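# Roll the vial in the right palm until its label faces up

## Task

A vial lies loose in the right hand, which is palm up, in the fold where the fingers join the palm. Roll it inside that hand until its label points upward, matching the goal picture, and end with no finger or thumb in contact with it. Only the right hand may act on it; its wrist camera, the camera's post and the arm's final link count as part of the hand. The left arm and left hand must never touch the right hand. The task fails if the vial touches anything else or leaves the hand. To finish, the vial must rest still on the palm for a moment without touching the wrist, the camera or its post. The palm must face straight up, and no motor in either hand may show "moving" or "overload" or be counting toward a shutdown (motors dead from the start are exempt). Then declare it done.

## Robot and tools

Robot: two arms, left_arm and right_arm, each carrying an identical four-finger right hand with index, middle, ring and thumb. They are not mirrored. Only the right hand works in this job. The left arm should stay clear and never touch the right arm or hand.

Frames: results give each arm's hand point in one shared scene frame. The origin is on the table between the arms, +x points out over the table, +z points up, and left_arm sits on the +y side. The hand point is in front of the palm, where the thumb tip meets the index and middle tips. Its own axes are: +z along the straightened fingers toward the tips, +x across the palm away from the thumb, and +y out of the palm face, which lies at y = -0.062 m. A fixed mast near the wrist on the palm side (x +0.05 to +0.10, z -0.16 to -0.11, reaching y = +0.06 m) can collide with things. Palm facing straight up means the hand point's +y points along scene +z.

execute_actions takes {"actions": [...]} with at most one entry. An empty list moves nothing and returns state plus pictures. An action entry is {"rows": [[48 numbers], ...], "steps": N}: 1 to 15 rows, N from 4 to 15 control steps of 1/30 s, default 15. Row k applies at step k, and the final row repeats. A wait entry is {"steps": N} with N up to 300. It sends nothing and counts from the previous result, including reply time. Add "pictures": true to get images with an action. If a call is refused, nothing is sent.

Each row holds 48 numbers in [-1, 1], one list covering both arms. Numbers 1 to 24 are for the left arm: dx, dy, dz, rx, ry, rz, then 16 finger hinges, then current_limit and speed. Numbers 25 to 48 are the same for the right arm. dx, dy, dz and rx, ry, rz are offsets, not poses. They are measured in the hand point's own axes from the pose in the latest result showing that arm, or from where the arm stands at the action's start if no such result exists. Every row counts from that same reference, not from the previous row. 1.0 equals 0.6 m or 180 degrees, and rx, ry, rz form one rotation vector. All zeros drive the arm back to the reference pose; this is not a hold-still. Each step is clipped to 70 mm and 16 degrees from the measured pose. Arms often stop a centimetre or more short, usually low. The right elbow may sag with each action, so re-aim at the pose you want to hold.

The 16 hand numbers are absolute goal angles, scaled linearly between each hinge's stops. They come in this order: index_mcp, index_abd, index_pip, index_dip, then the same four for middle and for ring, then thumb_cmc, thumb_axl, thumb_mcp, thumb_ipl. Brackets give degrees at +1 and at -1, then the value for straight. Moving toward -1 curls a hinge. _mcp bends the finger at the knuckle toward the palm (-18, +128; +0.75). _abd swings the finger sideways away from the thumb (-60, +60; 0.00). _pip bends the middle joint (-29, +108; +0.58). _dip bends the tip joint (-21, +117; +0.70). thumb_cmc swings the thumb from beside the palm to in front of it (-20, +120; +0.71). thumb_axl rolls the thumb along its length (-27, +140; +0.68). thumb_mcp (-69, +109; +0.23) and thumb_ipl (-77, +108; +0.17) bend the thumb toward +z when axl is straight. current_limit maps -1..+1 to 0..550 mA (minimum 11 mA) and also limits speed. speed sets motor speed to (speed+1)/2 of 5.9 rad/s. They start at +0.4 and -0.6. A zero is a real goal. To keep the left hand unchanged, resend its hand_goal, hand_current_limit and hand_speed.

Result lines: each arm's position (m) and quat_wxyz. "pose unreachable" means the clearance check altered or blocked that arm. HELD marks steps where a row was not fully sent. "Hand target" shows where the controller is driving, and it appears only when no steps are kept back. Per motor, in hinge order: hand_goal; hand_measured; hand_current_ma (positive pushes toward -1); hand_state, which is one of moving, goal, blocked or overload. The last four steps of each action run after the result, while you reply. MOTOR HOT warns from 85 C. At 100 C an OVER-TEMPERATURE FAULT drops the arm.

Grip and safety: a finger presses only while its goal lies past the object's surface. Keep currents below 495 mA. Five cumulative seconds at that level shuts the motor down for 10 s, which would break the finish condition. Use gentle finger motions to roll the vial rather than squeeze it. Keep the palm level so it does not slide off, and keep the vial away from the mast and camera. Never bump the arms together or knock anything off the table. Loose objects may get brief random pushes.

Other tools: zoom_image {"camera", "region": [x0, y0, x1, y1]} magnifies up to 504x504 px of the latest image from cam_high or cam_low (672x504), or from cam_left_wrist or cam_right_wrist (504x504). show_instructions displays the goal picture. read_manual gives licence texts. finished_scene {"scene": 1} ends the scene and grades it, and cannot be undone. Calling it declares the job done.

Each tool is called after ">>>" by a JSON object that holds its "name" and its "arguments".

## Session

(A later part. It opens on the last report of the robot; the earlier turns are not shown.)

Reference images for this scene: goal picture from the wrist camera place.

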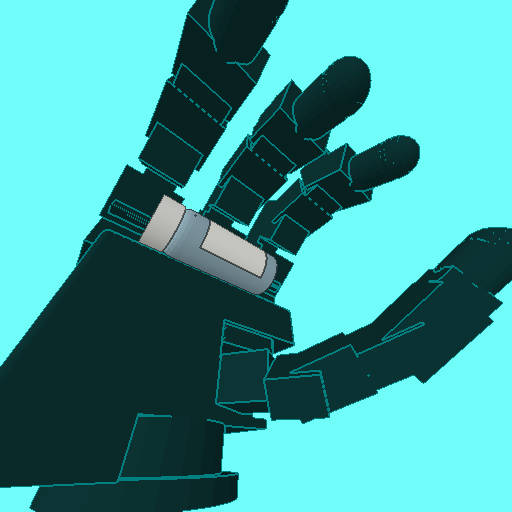

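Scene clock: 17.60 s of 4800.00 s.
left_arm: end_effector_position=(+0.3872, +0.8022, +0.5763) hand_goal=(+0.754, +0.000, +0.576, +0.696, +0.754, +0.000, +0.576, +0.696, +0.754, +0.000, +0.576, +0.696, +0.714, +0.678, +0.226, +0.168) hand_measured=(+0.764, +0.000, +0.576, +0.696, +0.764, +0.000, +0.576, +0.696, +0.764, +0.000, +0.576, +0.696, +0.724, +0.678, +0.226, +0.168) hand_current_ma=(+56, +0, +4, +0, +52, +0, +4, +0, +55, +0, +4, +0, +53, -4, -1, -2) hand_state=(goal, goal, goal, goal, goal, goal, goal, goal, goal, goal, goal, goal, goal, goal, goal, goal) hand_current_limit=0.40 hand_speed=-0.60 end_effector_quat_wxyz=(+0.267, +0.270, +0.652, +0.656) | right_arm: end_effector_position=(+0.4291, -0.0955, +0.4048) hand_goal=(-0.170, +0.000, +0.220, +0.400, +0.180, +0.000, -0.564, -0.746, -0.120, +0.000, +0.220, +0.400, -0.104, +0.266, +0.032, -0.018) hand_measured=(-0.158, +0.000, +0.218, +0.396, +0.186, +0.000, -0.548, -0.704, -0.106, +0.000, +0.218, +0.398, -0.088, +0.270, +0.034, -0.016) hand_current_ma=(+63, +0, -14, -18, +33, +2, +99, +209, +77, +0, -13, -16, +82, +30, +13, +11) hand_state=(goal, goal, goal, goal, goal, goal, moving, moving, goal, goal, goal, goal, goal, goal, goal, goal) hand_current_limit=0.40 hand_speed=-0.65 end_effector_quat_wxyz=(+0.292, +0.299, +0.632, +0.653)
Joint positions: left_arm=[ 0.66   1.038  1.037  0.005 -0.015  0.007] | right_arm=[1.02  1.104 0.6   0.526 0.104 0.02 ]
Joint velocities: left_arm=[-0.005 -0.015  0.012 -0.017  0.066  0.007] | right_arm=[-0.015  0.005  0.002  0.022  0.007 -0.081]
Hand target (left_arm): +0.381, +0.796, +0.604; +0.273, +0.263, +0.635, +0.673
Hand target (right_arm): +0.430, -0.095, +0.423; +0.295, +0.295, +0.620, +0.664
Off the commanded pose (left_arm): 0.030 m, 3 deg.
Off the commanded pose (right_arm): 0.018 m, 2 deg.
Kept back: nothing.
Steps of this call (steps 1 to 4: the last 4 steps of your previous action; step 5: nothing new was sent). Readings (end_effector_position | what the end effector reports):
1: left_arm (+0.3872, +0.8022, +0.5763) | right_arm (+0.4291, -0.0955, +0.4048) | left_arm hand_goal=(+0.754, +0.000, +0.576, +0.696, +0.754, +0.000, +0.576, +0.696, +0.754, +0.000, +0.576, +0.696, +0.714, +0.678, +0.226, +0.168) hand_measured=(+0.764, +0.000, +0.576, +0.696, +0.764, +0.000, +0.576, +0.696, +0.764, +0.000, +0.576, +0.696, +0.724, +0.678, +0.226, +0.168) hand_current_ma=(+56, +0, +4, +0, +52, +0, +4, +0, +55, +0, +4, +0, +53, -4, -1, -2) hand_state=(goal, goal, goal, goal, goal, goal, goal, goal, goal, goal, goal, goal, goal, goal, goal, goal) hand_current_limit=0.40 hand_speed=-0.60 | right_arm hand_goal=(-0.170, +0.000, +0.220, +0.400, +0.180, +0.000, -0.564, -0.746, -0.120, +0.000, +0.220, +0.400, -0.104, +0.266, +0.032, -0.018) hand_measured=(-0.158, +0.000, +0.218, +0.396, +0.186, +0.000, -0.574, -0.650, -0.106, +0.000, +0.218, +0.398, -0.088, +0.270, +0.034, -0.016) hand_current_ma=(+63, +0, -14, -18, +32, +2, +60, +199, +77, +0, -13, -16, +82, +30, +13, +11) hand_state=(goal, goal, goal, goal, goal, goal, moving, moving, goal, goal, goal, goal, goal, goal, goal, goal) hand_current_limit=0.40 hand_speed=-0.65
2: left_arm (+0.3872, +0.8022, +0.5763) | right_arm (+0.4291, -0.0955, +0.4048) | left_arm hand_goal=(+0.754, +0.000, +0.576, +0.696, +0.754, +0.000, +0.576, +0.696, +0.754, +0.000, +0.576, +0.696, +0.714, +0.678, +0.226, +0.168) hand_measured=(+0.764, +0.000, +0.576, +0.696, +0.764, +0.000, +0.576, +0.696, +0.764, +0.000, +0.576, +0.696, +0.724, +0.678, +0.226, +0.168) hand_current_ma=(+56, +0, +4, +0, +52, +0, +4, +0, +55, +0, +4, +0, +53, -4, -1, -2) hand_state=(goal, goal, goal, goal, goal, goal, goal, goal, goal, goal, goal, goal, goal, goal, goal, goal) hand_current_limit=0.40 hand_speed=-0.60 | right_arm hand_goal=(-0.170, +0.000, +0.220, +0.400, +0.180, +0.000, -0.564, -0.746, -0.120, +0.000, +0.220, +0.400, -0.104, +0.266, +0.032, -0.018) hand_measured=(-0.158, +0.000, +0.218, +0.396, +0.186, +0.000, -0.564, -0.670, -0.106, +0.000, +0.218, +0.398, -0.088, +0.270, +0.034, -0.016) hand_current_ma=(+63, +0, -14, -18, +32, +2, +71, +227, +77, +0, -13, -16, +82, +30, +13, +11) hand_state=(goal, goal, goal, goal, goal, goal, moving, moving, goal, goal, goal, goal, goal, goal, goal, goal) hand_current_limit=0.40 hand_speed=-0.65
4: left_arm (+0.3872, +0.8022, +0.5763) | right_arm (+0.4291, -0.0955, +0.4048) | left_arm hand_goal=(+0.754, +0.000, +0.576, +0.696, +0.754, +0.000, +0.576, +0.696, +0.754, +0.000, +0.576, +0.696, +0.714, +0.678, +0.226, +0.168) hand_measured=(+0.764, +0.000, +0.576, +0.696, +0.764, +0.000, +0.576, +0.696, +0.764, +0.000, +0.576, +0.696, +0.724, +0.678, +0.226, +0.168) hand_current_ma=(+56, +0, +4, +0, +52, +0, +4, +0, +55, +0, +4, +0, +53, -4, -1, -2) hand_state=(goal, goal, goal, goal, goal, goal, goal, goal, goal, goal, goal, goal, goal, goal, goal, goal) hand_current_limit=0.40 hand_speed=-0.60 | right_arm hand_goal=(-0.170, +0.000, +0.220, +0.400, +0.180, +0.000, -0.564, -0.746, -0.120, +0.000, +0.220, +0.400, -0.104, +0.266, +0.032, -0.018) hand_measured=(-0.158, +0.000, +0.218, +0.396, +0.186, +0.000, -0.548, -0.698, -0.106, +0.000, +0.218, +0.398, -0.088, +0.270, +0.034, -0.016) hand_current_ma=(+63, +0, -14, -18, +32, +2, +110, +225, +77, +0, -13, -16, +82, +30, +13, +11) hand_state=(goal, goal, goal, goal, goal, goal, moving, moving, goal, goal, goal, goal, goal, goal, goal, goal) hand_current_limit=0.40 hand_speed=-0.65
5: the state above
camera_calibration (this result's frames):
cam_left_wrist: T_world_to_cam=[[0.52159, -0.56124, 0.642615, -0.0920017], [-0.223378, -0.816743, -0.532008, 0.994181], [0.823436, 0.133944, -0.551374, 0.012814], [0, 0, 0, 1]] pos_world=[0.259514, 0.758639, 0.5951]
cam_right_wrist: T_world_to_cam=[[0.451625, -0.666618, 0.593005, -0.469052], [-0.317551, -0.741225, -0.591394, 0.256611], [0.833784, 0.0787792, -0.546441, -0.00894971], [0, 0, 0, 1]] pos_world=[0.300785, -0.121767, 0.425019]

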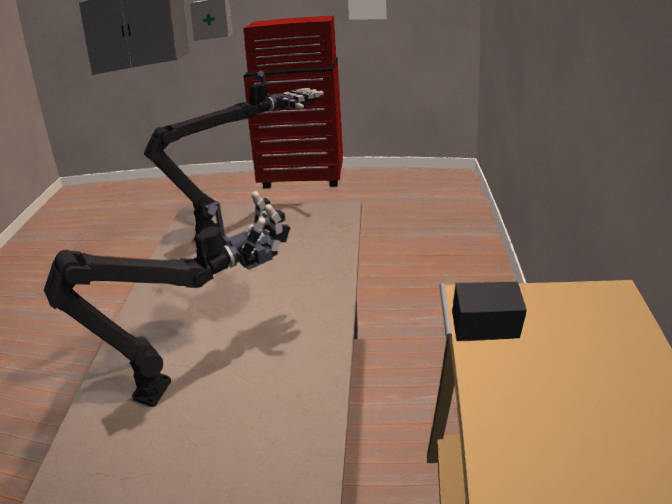

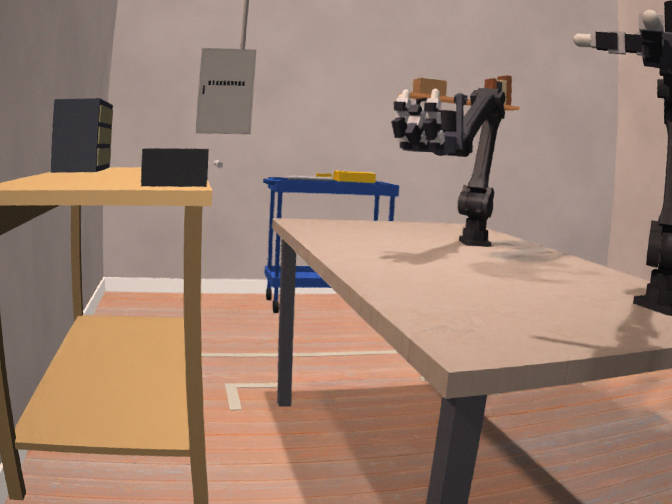

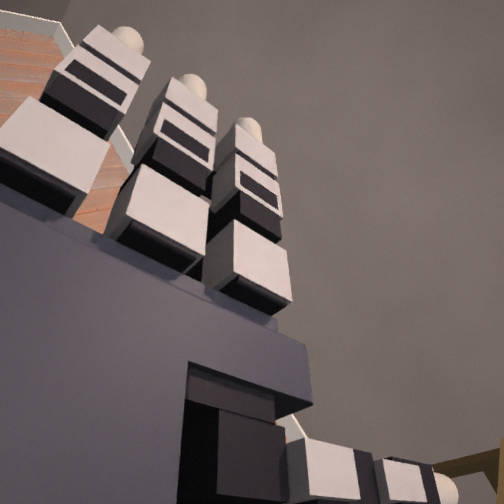

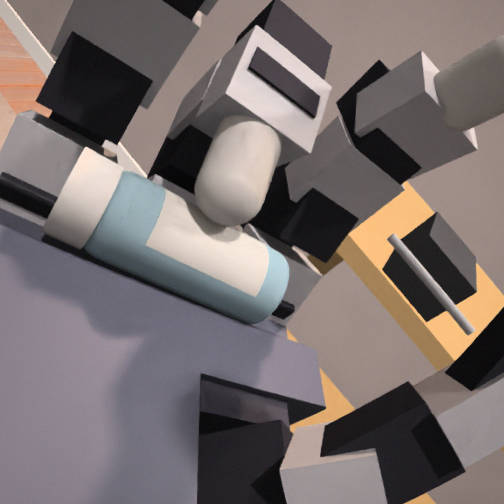

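>>> {"name": "execute_actions", "arguments": {"actions": [{"rows": [[0,0.0478,-0.0121,-0.0166,0,0,0.754,0,0.576,0.696,0.754,0,0.576,0.696,0.754,0,0.576,0.696,0.714,0.678,0.226,0.168,0.4,-0.6,0.001,0.0302,0.0035,-0.011,0.0003,0.0012,-0.17,0,0.22,0.4,0.18,0,-0.553,-0.766,-0.12,0,0.22,0.4,-0.104,0.266,0.032,-0.018,0.4,-0.65],[0,0.0478,-0.0121,-0.0166,0,0,0.754,0,0.576,0.696,0.754,0,0.576,0.696,0.754,0,0.576,0.696,0.714,0.678,0.226,0.168,0.4,-0.6,0.001,0.0302,0.0035,-0.011,0.0003,0.0012,-0.17,0,0.22,0.4,0.18,0,-0.543,-0.786,-0.12,0,0.22,0.4,-0.104,0.266,0.032,-0.018,0.4,-0.65],[0,0.0478,-0.0121,-0.0166,0,0,0.754,0,0.576,0.696,0.754,0,0.576,0.696,0.754,0,0.576,0.696,0.714,0.678,0.226,0.168,0.4,-0.6,0.001,0.0302,0.0035,-0.011,0.0003,0.0012,-0.17,0,0.22,0.4,0.18,0,-0.533,-0.806,-0.12,0,0.22,0.4,-0.104,0.266,0.032,-0.018,0.4,-0.65],[0,0.0478,-0.0121,-0.0166,0,0,0.754,0,0.576,0.696,0.754,0,0.576,0.696,0.754,0,0.576,0.696,0.714,0.678,0.226,0.168,0.4,-0.6,0.001,0.0302,0.0035,-0.011,0.0003,0.0012,-0.17,0,0.22,0.4,0.18,0,-0.533,-0.806,-0.12,0,0.22,0.4,-0.104,0.266,0.032,-0.018,0.4,-0.65],[0,0.0478,-0.0121,-0.0166,0,0,0.754,0,0.576,0.696,0.754,0,0.576,0.696,0.754,0,0.576,0.696,0.714,0.678,0.226,0.168,0.4,-0.6,0.001,0.0302,0.0035,-0.011,0.0003,0.0012,-0.17,0,0.22,0.4,0.18,0,-0.533,-0.806,-0.12,0,0.22,0.4,-0.104,0.266,0.032,-0.018,0.4,-0.65],[0,0.0478,-0.0121,-0.0166,0,0,0.754,0,0.576,0.696,0.754,0,0.576,0.696,0.754,0,0.576,0.696,0.714,0.678,0.226,0.168,0.4,-0.6,0.001,0.0302,0.0035,-0.011,0.0003,0.0012,-0.17,0,0.22,0.4,0.18,0,-0.533,-0.806,-0.12,0,0.22,0.4,-0.104,0.266,0.032,-0.018,0.4,-0.65],[0,0.0478,-0.0121,-0.0166,0,0,0.754,0,0.576,0.696,0.754,0,0.576,0.696,0.754,0,0.576,0.696,0.714,0.678,0.226,0.168,0.4,-0.6,0.001,0.0302,0.0035,-0.011,0.0003,0.0012,-0.17,0,0.22,0.4,0.18,0,-0.20,-0.77,-0.12,0,0.22,0.4,-0.104,0.266,0.032,-0.018,0.4,-0.65],[0,0.0478,-0.0121,-0.0166,0,0,0.754,0,0.576,0.696,0.754,0,0.576,0.696,0.754,0,0.576,0.696,0.714,0.678,0.226,0.168,0.4,-0.6,0.001,0.0302,0.0035,-0.011,0.0003,0.0012,-0.17,0,0.22,0.4,0.18,0,-0.20,-0.77,-0.12,0,0.22,0.4,-0.104,0.266,0.032,-0.018,0.4,-0.65],[0,0.0478,-0.0121,-0.0166,0,0,0.754,0,0.576,0.696,0.754,0,0.576,0.696,0.754,0,0.576,0.696,0.714,0.678,0.226,0.168,0.4,-0.6,0.001,0.0302,0.0035,-0.011,0.0003,0.0012,-0.17,0,0.22,0.4,0.18,0,-0.20,-0.77,-0.12,0,0.22,0.4,-0.104,0.266,0.032,-0.018,0.4,-0.65],[0,0.0478,-0.0121,-0.0166,0,0,0.754,0,0.576,0.696,0.754,0,0.576,0.696,0.754,0,0.576,0.696,0.714,0.678,0.226,0.168,0.4,-0.6,0.001,0.0302,0.0035,-0.011,0.0003,0.0012,0.05,0,0.22,0.4,0.18,0,-0.20,-0.50,0.07,0,0.22,0.4,-0.104,0.266,0.032,-0.018,0.4,-0.65]], "steps": 12}]}}

>>> {"name": "execute_actions", "arguments": {"actions": [{"steps": 24}], "pictures": true}}

>>> {"name": "zoom_image", "arguments": {"camera": "cam_right_wrist", "region": [30, 140, 330, 350]}}

Scene clock: 19.13 s of 4800.00 s.
left_arm: end_effector_position=(+0.3872, +0.8022, +0.5763) hand_goal=(+0.754, +0.000, +0.576, +0.696, +0.754, +0.000, +0.576, +0.696, +0.754, +0.000, +0.576, +0.696, +0.714, +0.678, +0.226, +0.168) hand_measured=(+0.764, +0.000, +0.576, +0.696, +0.764, +0.000, +0.576, +0.696, +0.764, +0.000, +0.576, +0.696, +0.724, +0.678, +0.226, +0.168) hand_current_ma=(+56, +0, +4, +0, +52, +0, +4, +0, +55, +0, +4, +0, +53, -4, -1, -2) hand_state=(goal, goal, goal, goal, goal, goal, goal, goal, goal, goal, goal, goal, goal, goal, goal, goal) hand_current_limit=0.40 hand_speed=-0.60 end_effector_quat_wxyz=(+0.267, +0.270, +0.652, +0.656) | right_arm: end_effector_position=(+0.4291, -0.0955, +0.4048) hand_goal=(-0.170, +0.000, +0.220, +0.400, +0.180, +0.000, -0.200, -0.770, -0.120, +0.000, +0.220, +0.400, -0.104, +0.266, +0.032, -0.018) hand_measured=(-0.158, +0.000, +0.218, +0.396, +0.186, +0.000, -0.514, -0.772, -0.106, +0.000, +0.218, +0.398, -0.088, +0.270, +0.034, -0.016) hand_current_ma=(+63, +0, -14, -18, +33, +2, -3, +29, +77, +0, -13, -16, +82, +30, +13, +11) hand_state=(goal, goal, goal, goal, goal, goal, moving, moving, goal, goal, goal, goal, goal, goal, goal, goal) hand_current_limit=0.40 hand_speed=-0.65 end_effector_quat_wxyz=(+0.292, +0.299, +0.632, +0.653)
Joint positions: left_arm=[ 0.66   1.038  1.037  0.005 -0.015  0.007] | right_arm=[1.02  1.104 0.6   0.526 0.104 0.02 ]
Joint velocities: left_arm=[-0.015 -0.015 -0.007 -0.022  0.051 -0.037] | right_arm=[ 0.005 -0.024  0.002 -0.022 -0.066  0.022]
Steps of this call (steps 1 to 38: nothing new was sent; steps 39 to 46: the first 8 steps of this action). Readings (end_effector_position | what the end effector reports):
39: left_arm (+0.3872, +0.8022, +0.5763) | right_arm (+0.4291, -0.0955, +0.4048) | left_arm hand_goal=(+0.754, +0.000, +0.576, +0.696, +0.754, +0.000, +0.576, +0.696, +0.754, +0.000, +0.576, +0.696, +0.714, +0.678, +0.226, +0.168) hand_measured=(+0.764, +0.000, +0.576, +0.696, +0.764, +0.000, +0.576, +0.696, +0.764, +0.000, +0.576, +0.696, +0.724, +0.678, +0.226, +0.168) hand_current_ma=(+56, +0, +4, +0, +52, +0, +4, +0, +55, +0, +4, +0, +53, -4, -1, -2) hand_state=(goal, goal, goal, goal, goal, goal, goal, goal, goal, goal, goal, goal, goal, goal, goal, goal) hand_current_limit=0.40 hand_speed=-0.60 | right_arm hand_goal=(-0.170, +0.000, +0.220, +0.400, +0.180, +0.000, -0.552, -0.766, -0.120, +0.000, +0.220, +0.400, -0.104, +0.266, +0.032, -0.018) hand_measured=(-0.158, +0.000, +0.218, +0.396, +0.186, +0.000, -0.546, -0.704, -0.106, +0.000, +0.218, +0.398, -0.088, +0.270, +0.034, -0.016) hand_current_ma=(+63, +0, -14, -18, +32, +2, +92, +210, +77, +0, -13, -16, +82, +30, +13, +11) hand_state=(goal, goal, goal, goal, goal, goal, moving, moving, goal, goal, goal, goal, goal, goal, goal, goal) hand_current_limit=0.40 hand_speed=-0.65
40: left_arm (+0.3872, +0.8022, +0.5763) | right_arm (+0.4291, -0.0955, +0.4048) | left_arm hand_goal=(+0.754, +0.000, +0.576, +0.696, +0.754, +0.000, +0.576, +0.696, +0.754, +0.000, +0.576, +0.696, +0.714, +0.678, +0.226, +0.168) hand_measured=(+0.764, +0.000, +0.576, +0.696, +0.764, +0.000, +0.576, +0.696, +0.764, +0.000, +0.576, +0.696, +0.724, +0.678, +0.226, +0.168) hand_current_ma=(+56, +0, +4, +0, +52, +0, +4, +0, +55, +0, +4, +0, +53, -4, -1, -2) hand_state=(goal, goal, goal, goal, goal, goal, goal, goal, goal, goal, goal, goal, goal, goal, goal, goal) hand_current_limit=0.40 hand_speed=-0.60 | right_arm hand_goal=(-0.170, +0.000, +0.220, +0.400, +0.180, +0.000, -0.542, -0.786, -0.120, +0.000, +0.220, +0.400, -0.104, +0.266, +0.032, -0.018) hand_measured=(-0.158, +0.000, +0.218, +0.396, +0.186, +0.000, -0.546, -0.706, -0.106, +0.000, +0.218, +0.398, -0.088, +0.270, +0.034, -0.016) hand_current_ma=(+63, +0, -14, -18, +32, +2, +65, +263, +77, +0, -13, -16, +82, +30, +13, +11) hand_state=(goal, goal, goal, goal, goal, goal, moving, moving, goal, goal, goal, goal, goal, goal, goal, goal) hand_current_limit=0.40 hand_speed=-0.65
42: left_arm (+0.3872, +0.8022, +0.5763) | right_arm (+0.4291, -0.0955, +0.4048) | left_arm hand_goal=(+0.754, +0.000, +0.576, +0.696, +0.754, +0.000, +0.576, +0.696, +0.754, +0.000, +0.576, +0.696, +0.714, +0.678, +0.226, +0.168) hand_measured=(+0.764, +0.000, +0.576, +0.696, +0.764, +0.000, +0.576, +0.696, +0.764, +0.000, +0.576, +0.696, +0.724, +0.678, +0.226, +0.168) hand_current_ma=(+56, +0, +4, +0, +52, +0, +4, +0, +55, +0, +4, +0, +53, -4, -1, -2) hand_state=(goal, goal, goal, goal, goal, goal, goal, goal, goal, goal, goal, goal, goal, goal, goal, goal) hand_current_limit=0.40 hand_speed=-0.60 | right_arm hand_goal=(-0.170, +0.000, +0.220, +0.400, +0.180, +0.000, -0.532, -0.806, -0.120, +0.000, +0.220, +0.400, -0.104, +0.266, +0.032, -0.018) hand_measured=(-0.158, +0.000, +0.218, +0.396, +0.186, +0.000, -0.530, -0.738, -0.106, +0.000, +0.218, +0.398, -0.088, +0.270, +0.034, -0.016) hand_current_ma=(+63, +0, -14, -18, +33, +2, +68, +218, +77, +0, -13, -16, +82, +30, +13, +11) hand_state=(goal, goal, goal, goal, goal, goal, moving, moving, goal, goal, goal, goal, goal, goal, goal, goal) hand_current_limit=0.40 hand_speed=-0.65
46: the state above

Scene clock: 19.93 s of 4800.00 s.
left_arm: end_effector_position=(+0.3872, +0.8022, +0.5763) hand_goal=(+0.754, +0.000, +0.576, +0.696, +0.754, +0.000, +0.576, +0.696, +0.754, +0.000, +0.576, +0.696, +0.714, +0.678, +0.226, +0.168) hand_measured=(+0.764, +0.000, +0.576, +0.696, +0.764, +0.000, +0.576, +0.696, +0.764, +0.000, +0.576, +0.696, +0.724, +0.678, +0.226, +0.168) hand_current_ma=(+56, +0, +4, +0, +52, +0, +4, +0, +55, +0, +4, +0, +53, -4, -1, -2) hand_state=(goal, goal, goal, goal, goal, goal, goal, goal, goal, goal, goal, goal, goal, goal, goal, goal) hand_current_limit=0.40 hand_speed=-0.60 end_effector_quat_wxyz=(+0.267, +0.270, +0.652, +0.656) | right_arm: end_effector_position=(+0.4291, -0.0955, +0.4048) hand_goal=(+0.050, +0.000, +0.220, +0.400, +0.180, +0.000, -0.200, -0.500, +0.070, +0.000, +0.220, +0.400, -0.104, +0.266, +0.032, -0.018) hand_measured=(+0.054, +0.000, +0.218, +0.396, +0.186, +0.000, -0.204, -0.504, +0.076, +0.000, +0.218, +0.398, -0.088, +0.270, +0.034, -0.016) hand_current_ma=(+26, +0, -8, -16, +33, +2, -20, -22, +30, +0, -8, -14, +82, +30, +13, +11) hand_state=(goal, goal, goal, goal, goal, goal, goal, goal, goal, goal, goal, goal, goal, goal, goal, goal) hand_current_limit=0.40 hand_speed=-0.65 end_effector_quat_wxyz=(+0.292, +0.299, +0.632, +0.653)
Joint positions: left_arm=[ 0.66   1.038  1.037  0.005 -0.015  0.007] | right_arm=[1.02  1.104 0.6   0.526 0.104 0.02 ]
Joint velocities: left_arm=[-0.005 -0.005 -0.002 -0.012  0.022  0.022] | right_arm=[ 0.005  0.005 -0.007 -0.012  0.037 -0.051]
Hand target (left_arm): +0.381, +0.796, +0.604; +0.273, +0.263, +0.635, +0.673
Hand target (right_arm): +0.430, -0.095, +0.423; +0.295, +0.295, +0.620, +0.664
Off the commanded pose (left_arm): 0.030 m, 3 deg.
Off the commanded pose (right_arm): 0.018 m, 2 deg.
Kept back: nothing.
Steps of this call (steps 1 to 4: the last 4 steps of your previous action; steps 5 to 24: nothing new was sent). Readings (end_effector_position | what the end effector reports):
1: left_arm (+0.3872, +0.8022, +0.5763) | right_arm (+0.4291, -0.0955, +0.4048) | left_arm hand_goal=(+0.754, +0.000, +0.576, +0.696, +0.754, +0.000, +0.576, +0.696, +0.754, +0.000, +0.576, +0.696, +0.714, +0.678, +0.226, +0.168) hand_measured=(+0.764, +0.000, +0.576, +0.696, +0.764, +0.000, +0.576, +0.696, +0.764, +0.000, +0.576, +0.696, +0.724, +0.678, +0.226, +0.168) hand_current_ma=(+56, +0, +4, +0, +52, +0, +4, +0, +55, +0, +4, +0, +53, -4, -1, -2) hand_state=(goal, goal, goal, goal, goal, goal, goal, goal, goal, goal, goal, goal, goal, goal, goal, goal) hand_current_limit=0.40 hand_speed=-0.60 | right_arm hand_goal=(-0.170, +0.000, +0.220, +0.400, +0.180, +0.000, -0.200, -0.770, -0.120, +0.000, +0.220, +0.400, -0.104, +0.266, +0.032, -0.018) hand_measured=(-0.158, +0.000, +0.218, +0.396, +0.186, +0.000, -0.504, -0.770, -0.106, +0.000, +0.218, +0.398, -0.088, +0.270, +0.034, -0.016) hand_current_ma=(+63, +0, -14, -18, +33, +2, -71, -9, +77, +0, -13, -16, +82, +30, +13, +11) hand_state=(goal, goal, goal, goal, goal, goal, moving, moving, goal, goal, goal, goal, goal, goal, goal, goal) hand_current_limit=0.40 hand_speed=-0.65
2: left_arm (+0.3872, +0.8022, +0.5763) | right_arm (+0.4291, -0.0955, +0.4048) | left_arm hand_goal=(+0.754, +0.000, +0.576, +0.696, +0.754, +0.000, +0.576, +0.696, +0.754, +0.000, +0.576, +0.696, +0.714, +0.678, +0.226, +0.168) hand_measured=(+0.764, +0.000, +0.576, +0.696, +0.764, +0.000, +0.576, +0.696, +0.764, +0.000, +0.576, +0.696, +0.724, +0.678, +0.226, +0.168) hand_current_ma=(+56, +0, +4, +0, +52, +0, +4, +0, +55, +0, +4, +0, +53, -4, -1, -2) hand_state=(goal, goal, goal, goal, goal, goal, goal, goal, goal, goal, goal, goal, goal, goal, goal, goal) hand_current_limit=0.40 hand_speed=-0.60 | right_arm hand_goal=(+0.050, +0.000, +0.220, +0.400, +0.180, +0.000, -0.200, -0.500, +0.070, +0.000, +0.220, +0.400, -0.104, +0.266, +0.032, -0.018) hand_measured=(-0.158, +0.000, +0.218, +0.396, +0.186, +0.000, -0.486, -0.770, -0.106, +0.000, +0.218, +0.398, -0.088, +0.270, +0.034, -0.016) hand_current_ma=(+63, +0, -14, -18, +33, +2, -68, -2, +77, +0, -13, -16, +82, +30, +13, +11) hand_state=(moving, goal, goal, goal, goal, goal, moving, moving, moving, goal, goal, goal, goal, goal, goal, goal) hand_current_limit=0.40 hand_speed=-0.65
4: left_arm (+0.3872, +0.8022, +0.5763) | right_arm (+0.4291, -0.0955, +0.4048) | left_arm hand_goal=(+0.754, +0.000, +0.576, +0.696, +0.754, +0.000, +0.576, +0.696, +0.754, +0.000, +0.576, +0.696, +0.714, +0.678, +0.226, +0.168) hand_measured=(+0.764, +0.000, +0.576, +0.696, +0.764, +0.000, +0.576, +0.696, +0.764, +0.000, +0.576, +0.696, +0.724, +0.678, +0.226, +0.168) hand_current_ma=(+56, +0, +4, +0, +52, +0, +4, +0, +55, +0, +4, +0, +53, -4, -1, -2) hand_state=(goal, goal, goal, goal, goal, goal, goal, goal, goal, goal, goal, goal, goal, goal, goal, goal) hand_current_limit=0.40 hand_speed=-0.60 | right_arm hand_goal=(+0.050, +0.000, +0.220, +0.400, +0.180, +0.000, -0.200, -0.500, +0.070, +0.000, +0.220, +0.400, -0.104, +0.266, +0.032, -0.018) hand_measured=(-0.146, +0.000, +0.218, +0.396, +0.186, +0.000, -0.434, -0.752, -0.094, +0.000, +0.218, +0.398, -0.088, +0.270, +0.034, -0.016) hand_current_ma=(-43, +0, -14, -18, +33, +2, -63, -71, -43, +0, -13, -16, +82, +30, +13, +11) hand_state=(moving, goal, goal, goal, goal, goal, moving, moving, moving, goal, goal, goal, goal, goal, goal, goal) hand_current_limit=0.40 hand_speed=-0.65
8: left_arm (+0.3872, +0.8022, +0.5763) | right_arm (+0.4291, -0.0955, +0.4048) | left_arm hand_goal=(+0.754, +0.000, +0.576, +0.696, +0.754, +0.000, +0.576, +0.696, +0.754, +0.000, +0.576, +0.696, +0.714, +0.678, +0.226, +0.168) hand_measured=(+0.764, +0.000, +0.576, +0.696, +0.764, +0.000, +0.576, +0.696, +0.764, +0.000, +0.576, +0.696, +0.724, +0.678, +0.226, +0.168) hand_current_ma=(+56, +0, +4, +0, +52, +0, +4, +0, +55, +0, +4, +0, +53, -4, -1, -2) hand_state=(goal, goal, goal, goal, goal, goal, goal, goal, goal, goal, goal, goal, goal, goal, goal, goal) hand_current_limit=0.40 hand_speed=-0.60 | right_arm hand_goal=(+0.050, +0.000, +0.220, +0.400, +0.180, +0.000, -0.200, -0.500, +0.070, +0.000, +0.220, +0.400, -0.104, +0.266, +0.032, -0.018) hand_measured=(-0.044, +0.000, +0.218, +0.396, +0.186, +0.000, -0.320, -0.644, +0.006, +0.000, +0.218, +0.398, -0.088, +0.270, +0.034, -0.016) hand_current_ma=(-17, +0, -12, -17, +34, +2, -59, -61, -16, +0, -11, -15, +82, +30, +13, +11) hand_state=(moving, goal, goal, goal, goal, goal, moving, moving, moving, goal, goal, goal, goal, goal, goal, goal) hand_current_limit=0.40 hand_speed=-0.65
24: the state above
camera_calibration (this result's frames):
cam_left_wrist: T_world_to_cam=[[0.52159, -0.56124, 0.642615, -0.0920017], [-0.223378, -0.816743, -0.532008, 0.994181], [0.823436, 0.133944, -0.551374, 0.012814], [0, 0, 0, 1]] pos_world=[0.259514, 0.758639, 0.5951]
cam_right_wrist: T_world_to_cam=[[0.451625, -0.666618, 0.593005, -0.469052], [-0.317551, -0.741225, -0.591394, 0.256611], [0.833784, 0.0787792, -0.546441, -0.00894971], [0, 0, 0, 1]] pos_world=[0.300785, -0.121767, 0.425019]

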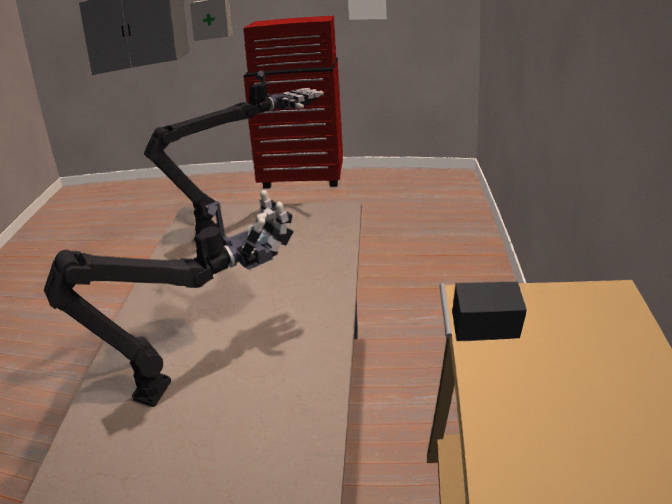

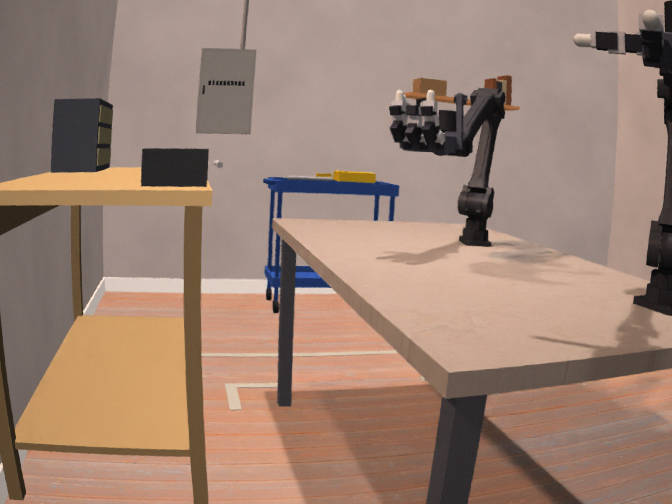

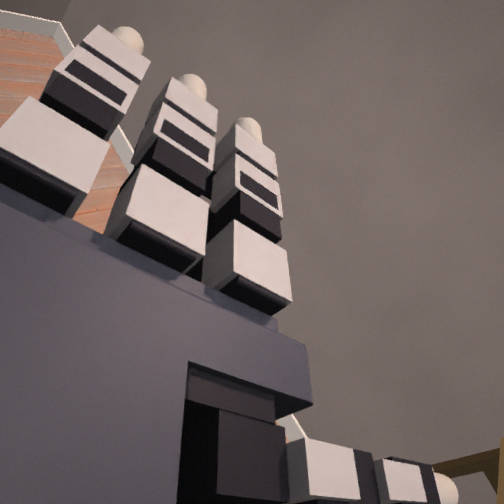

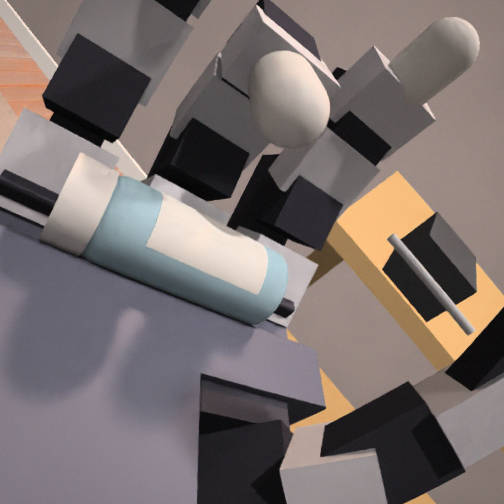

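Region (30, 140, 330, 350) of cam_right_wrist's 504x504 image, scaled by 1.680, with more detail than that image has; it fills the top 353 rows of this view, and the rest is white.

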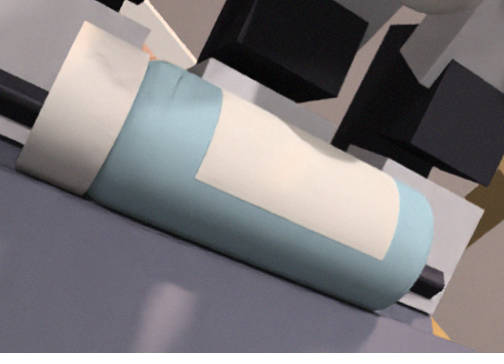

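>>> {"name": "finished_scene", "arguments": {"scene": 2}}

The scene is finished: the task was done.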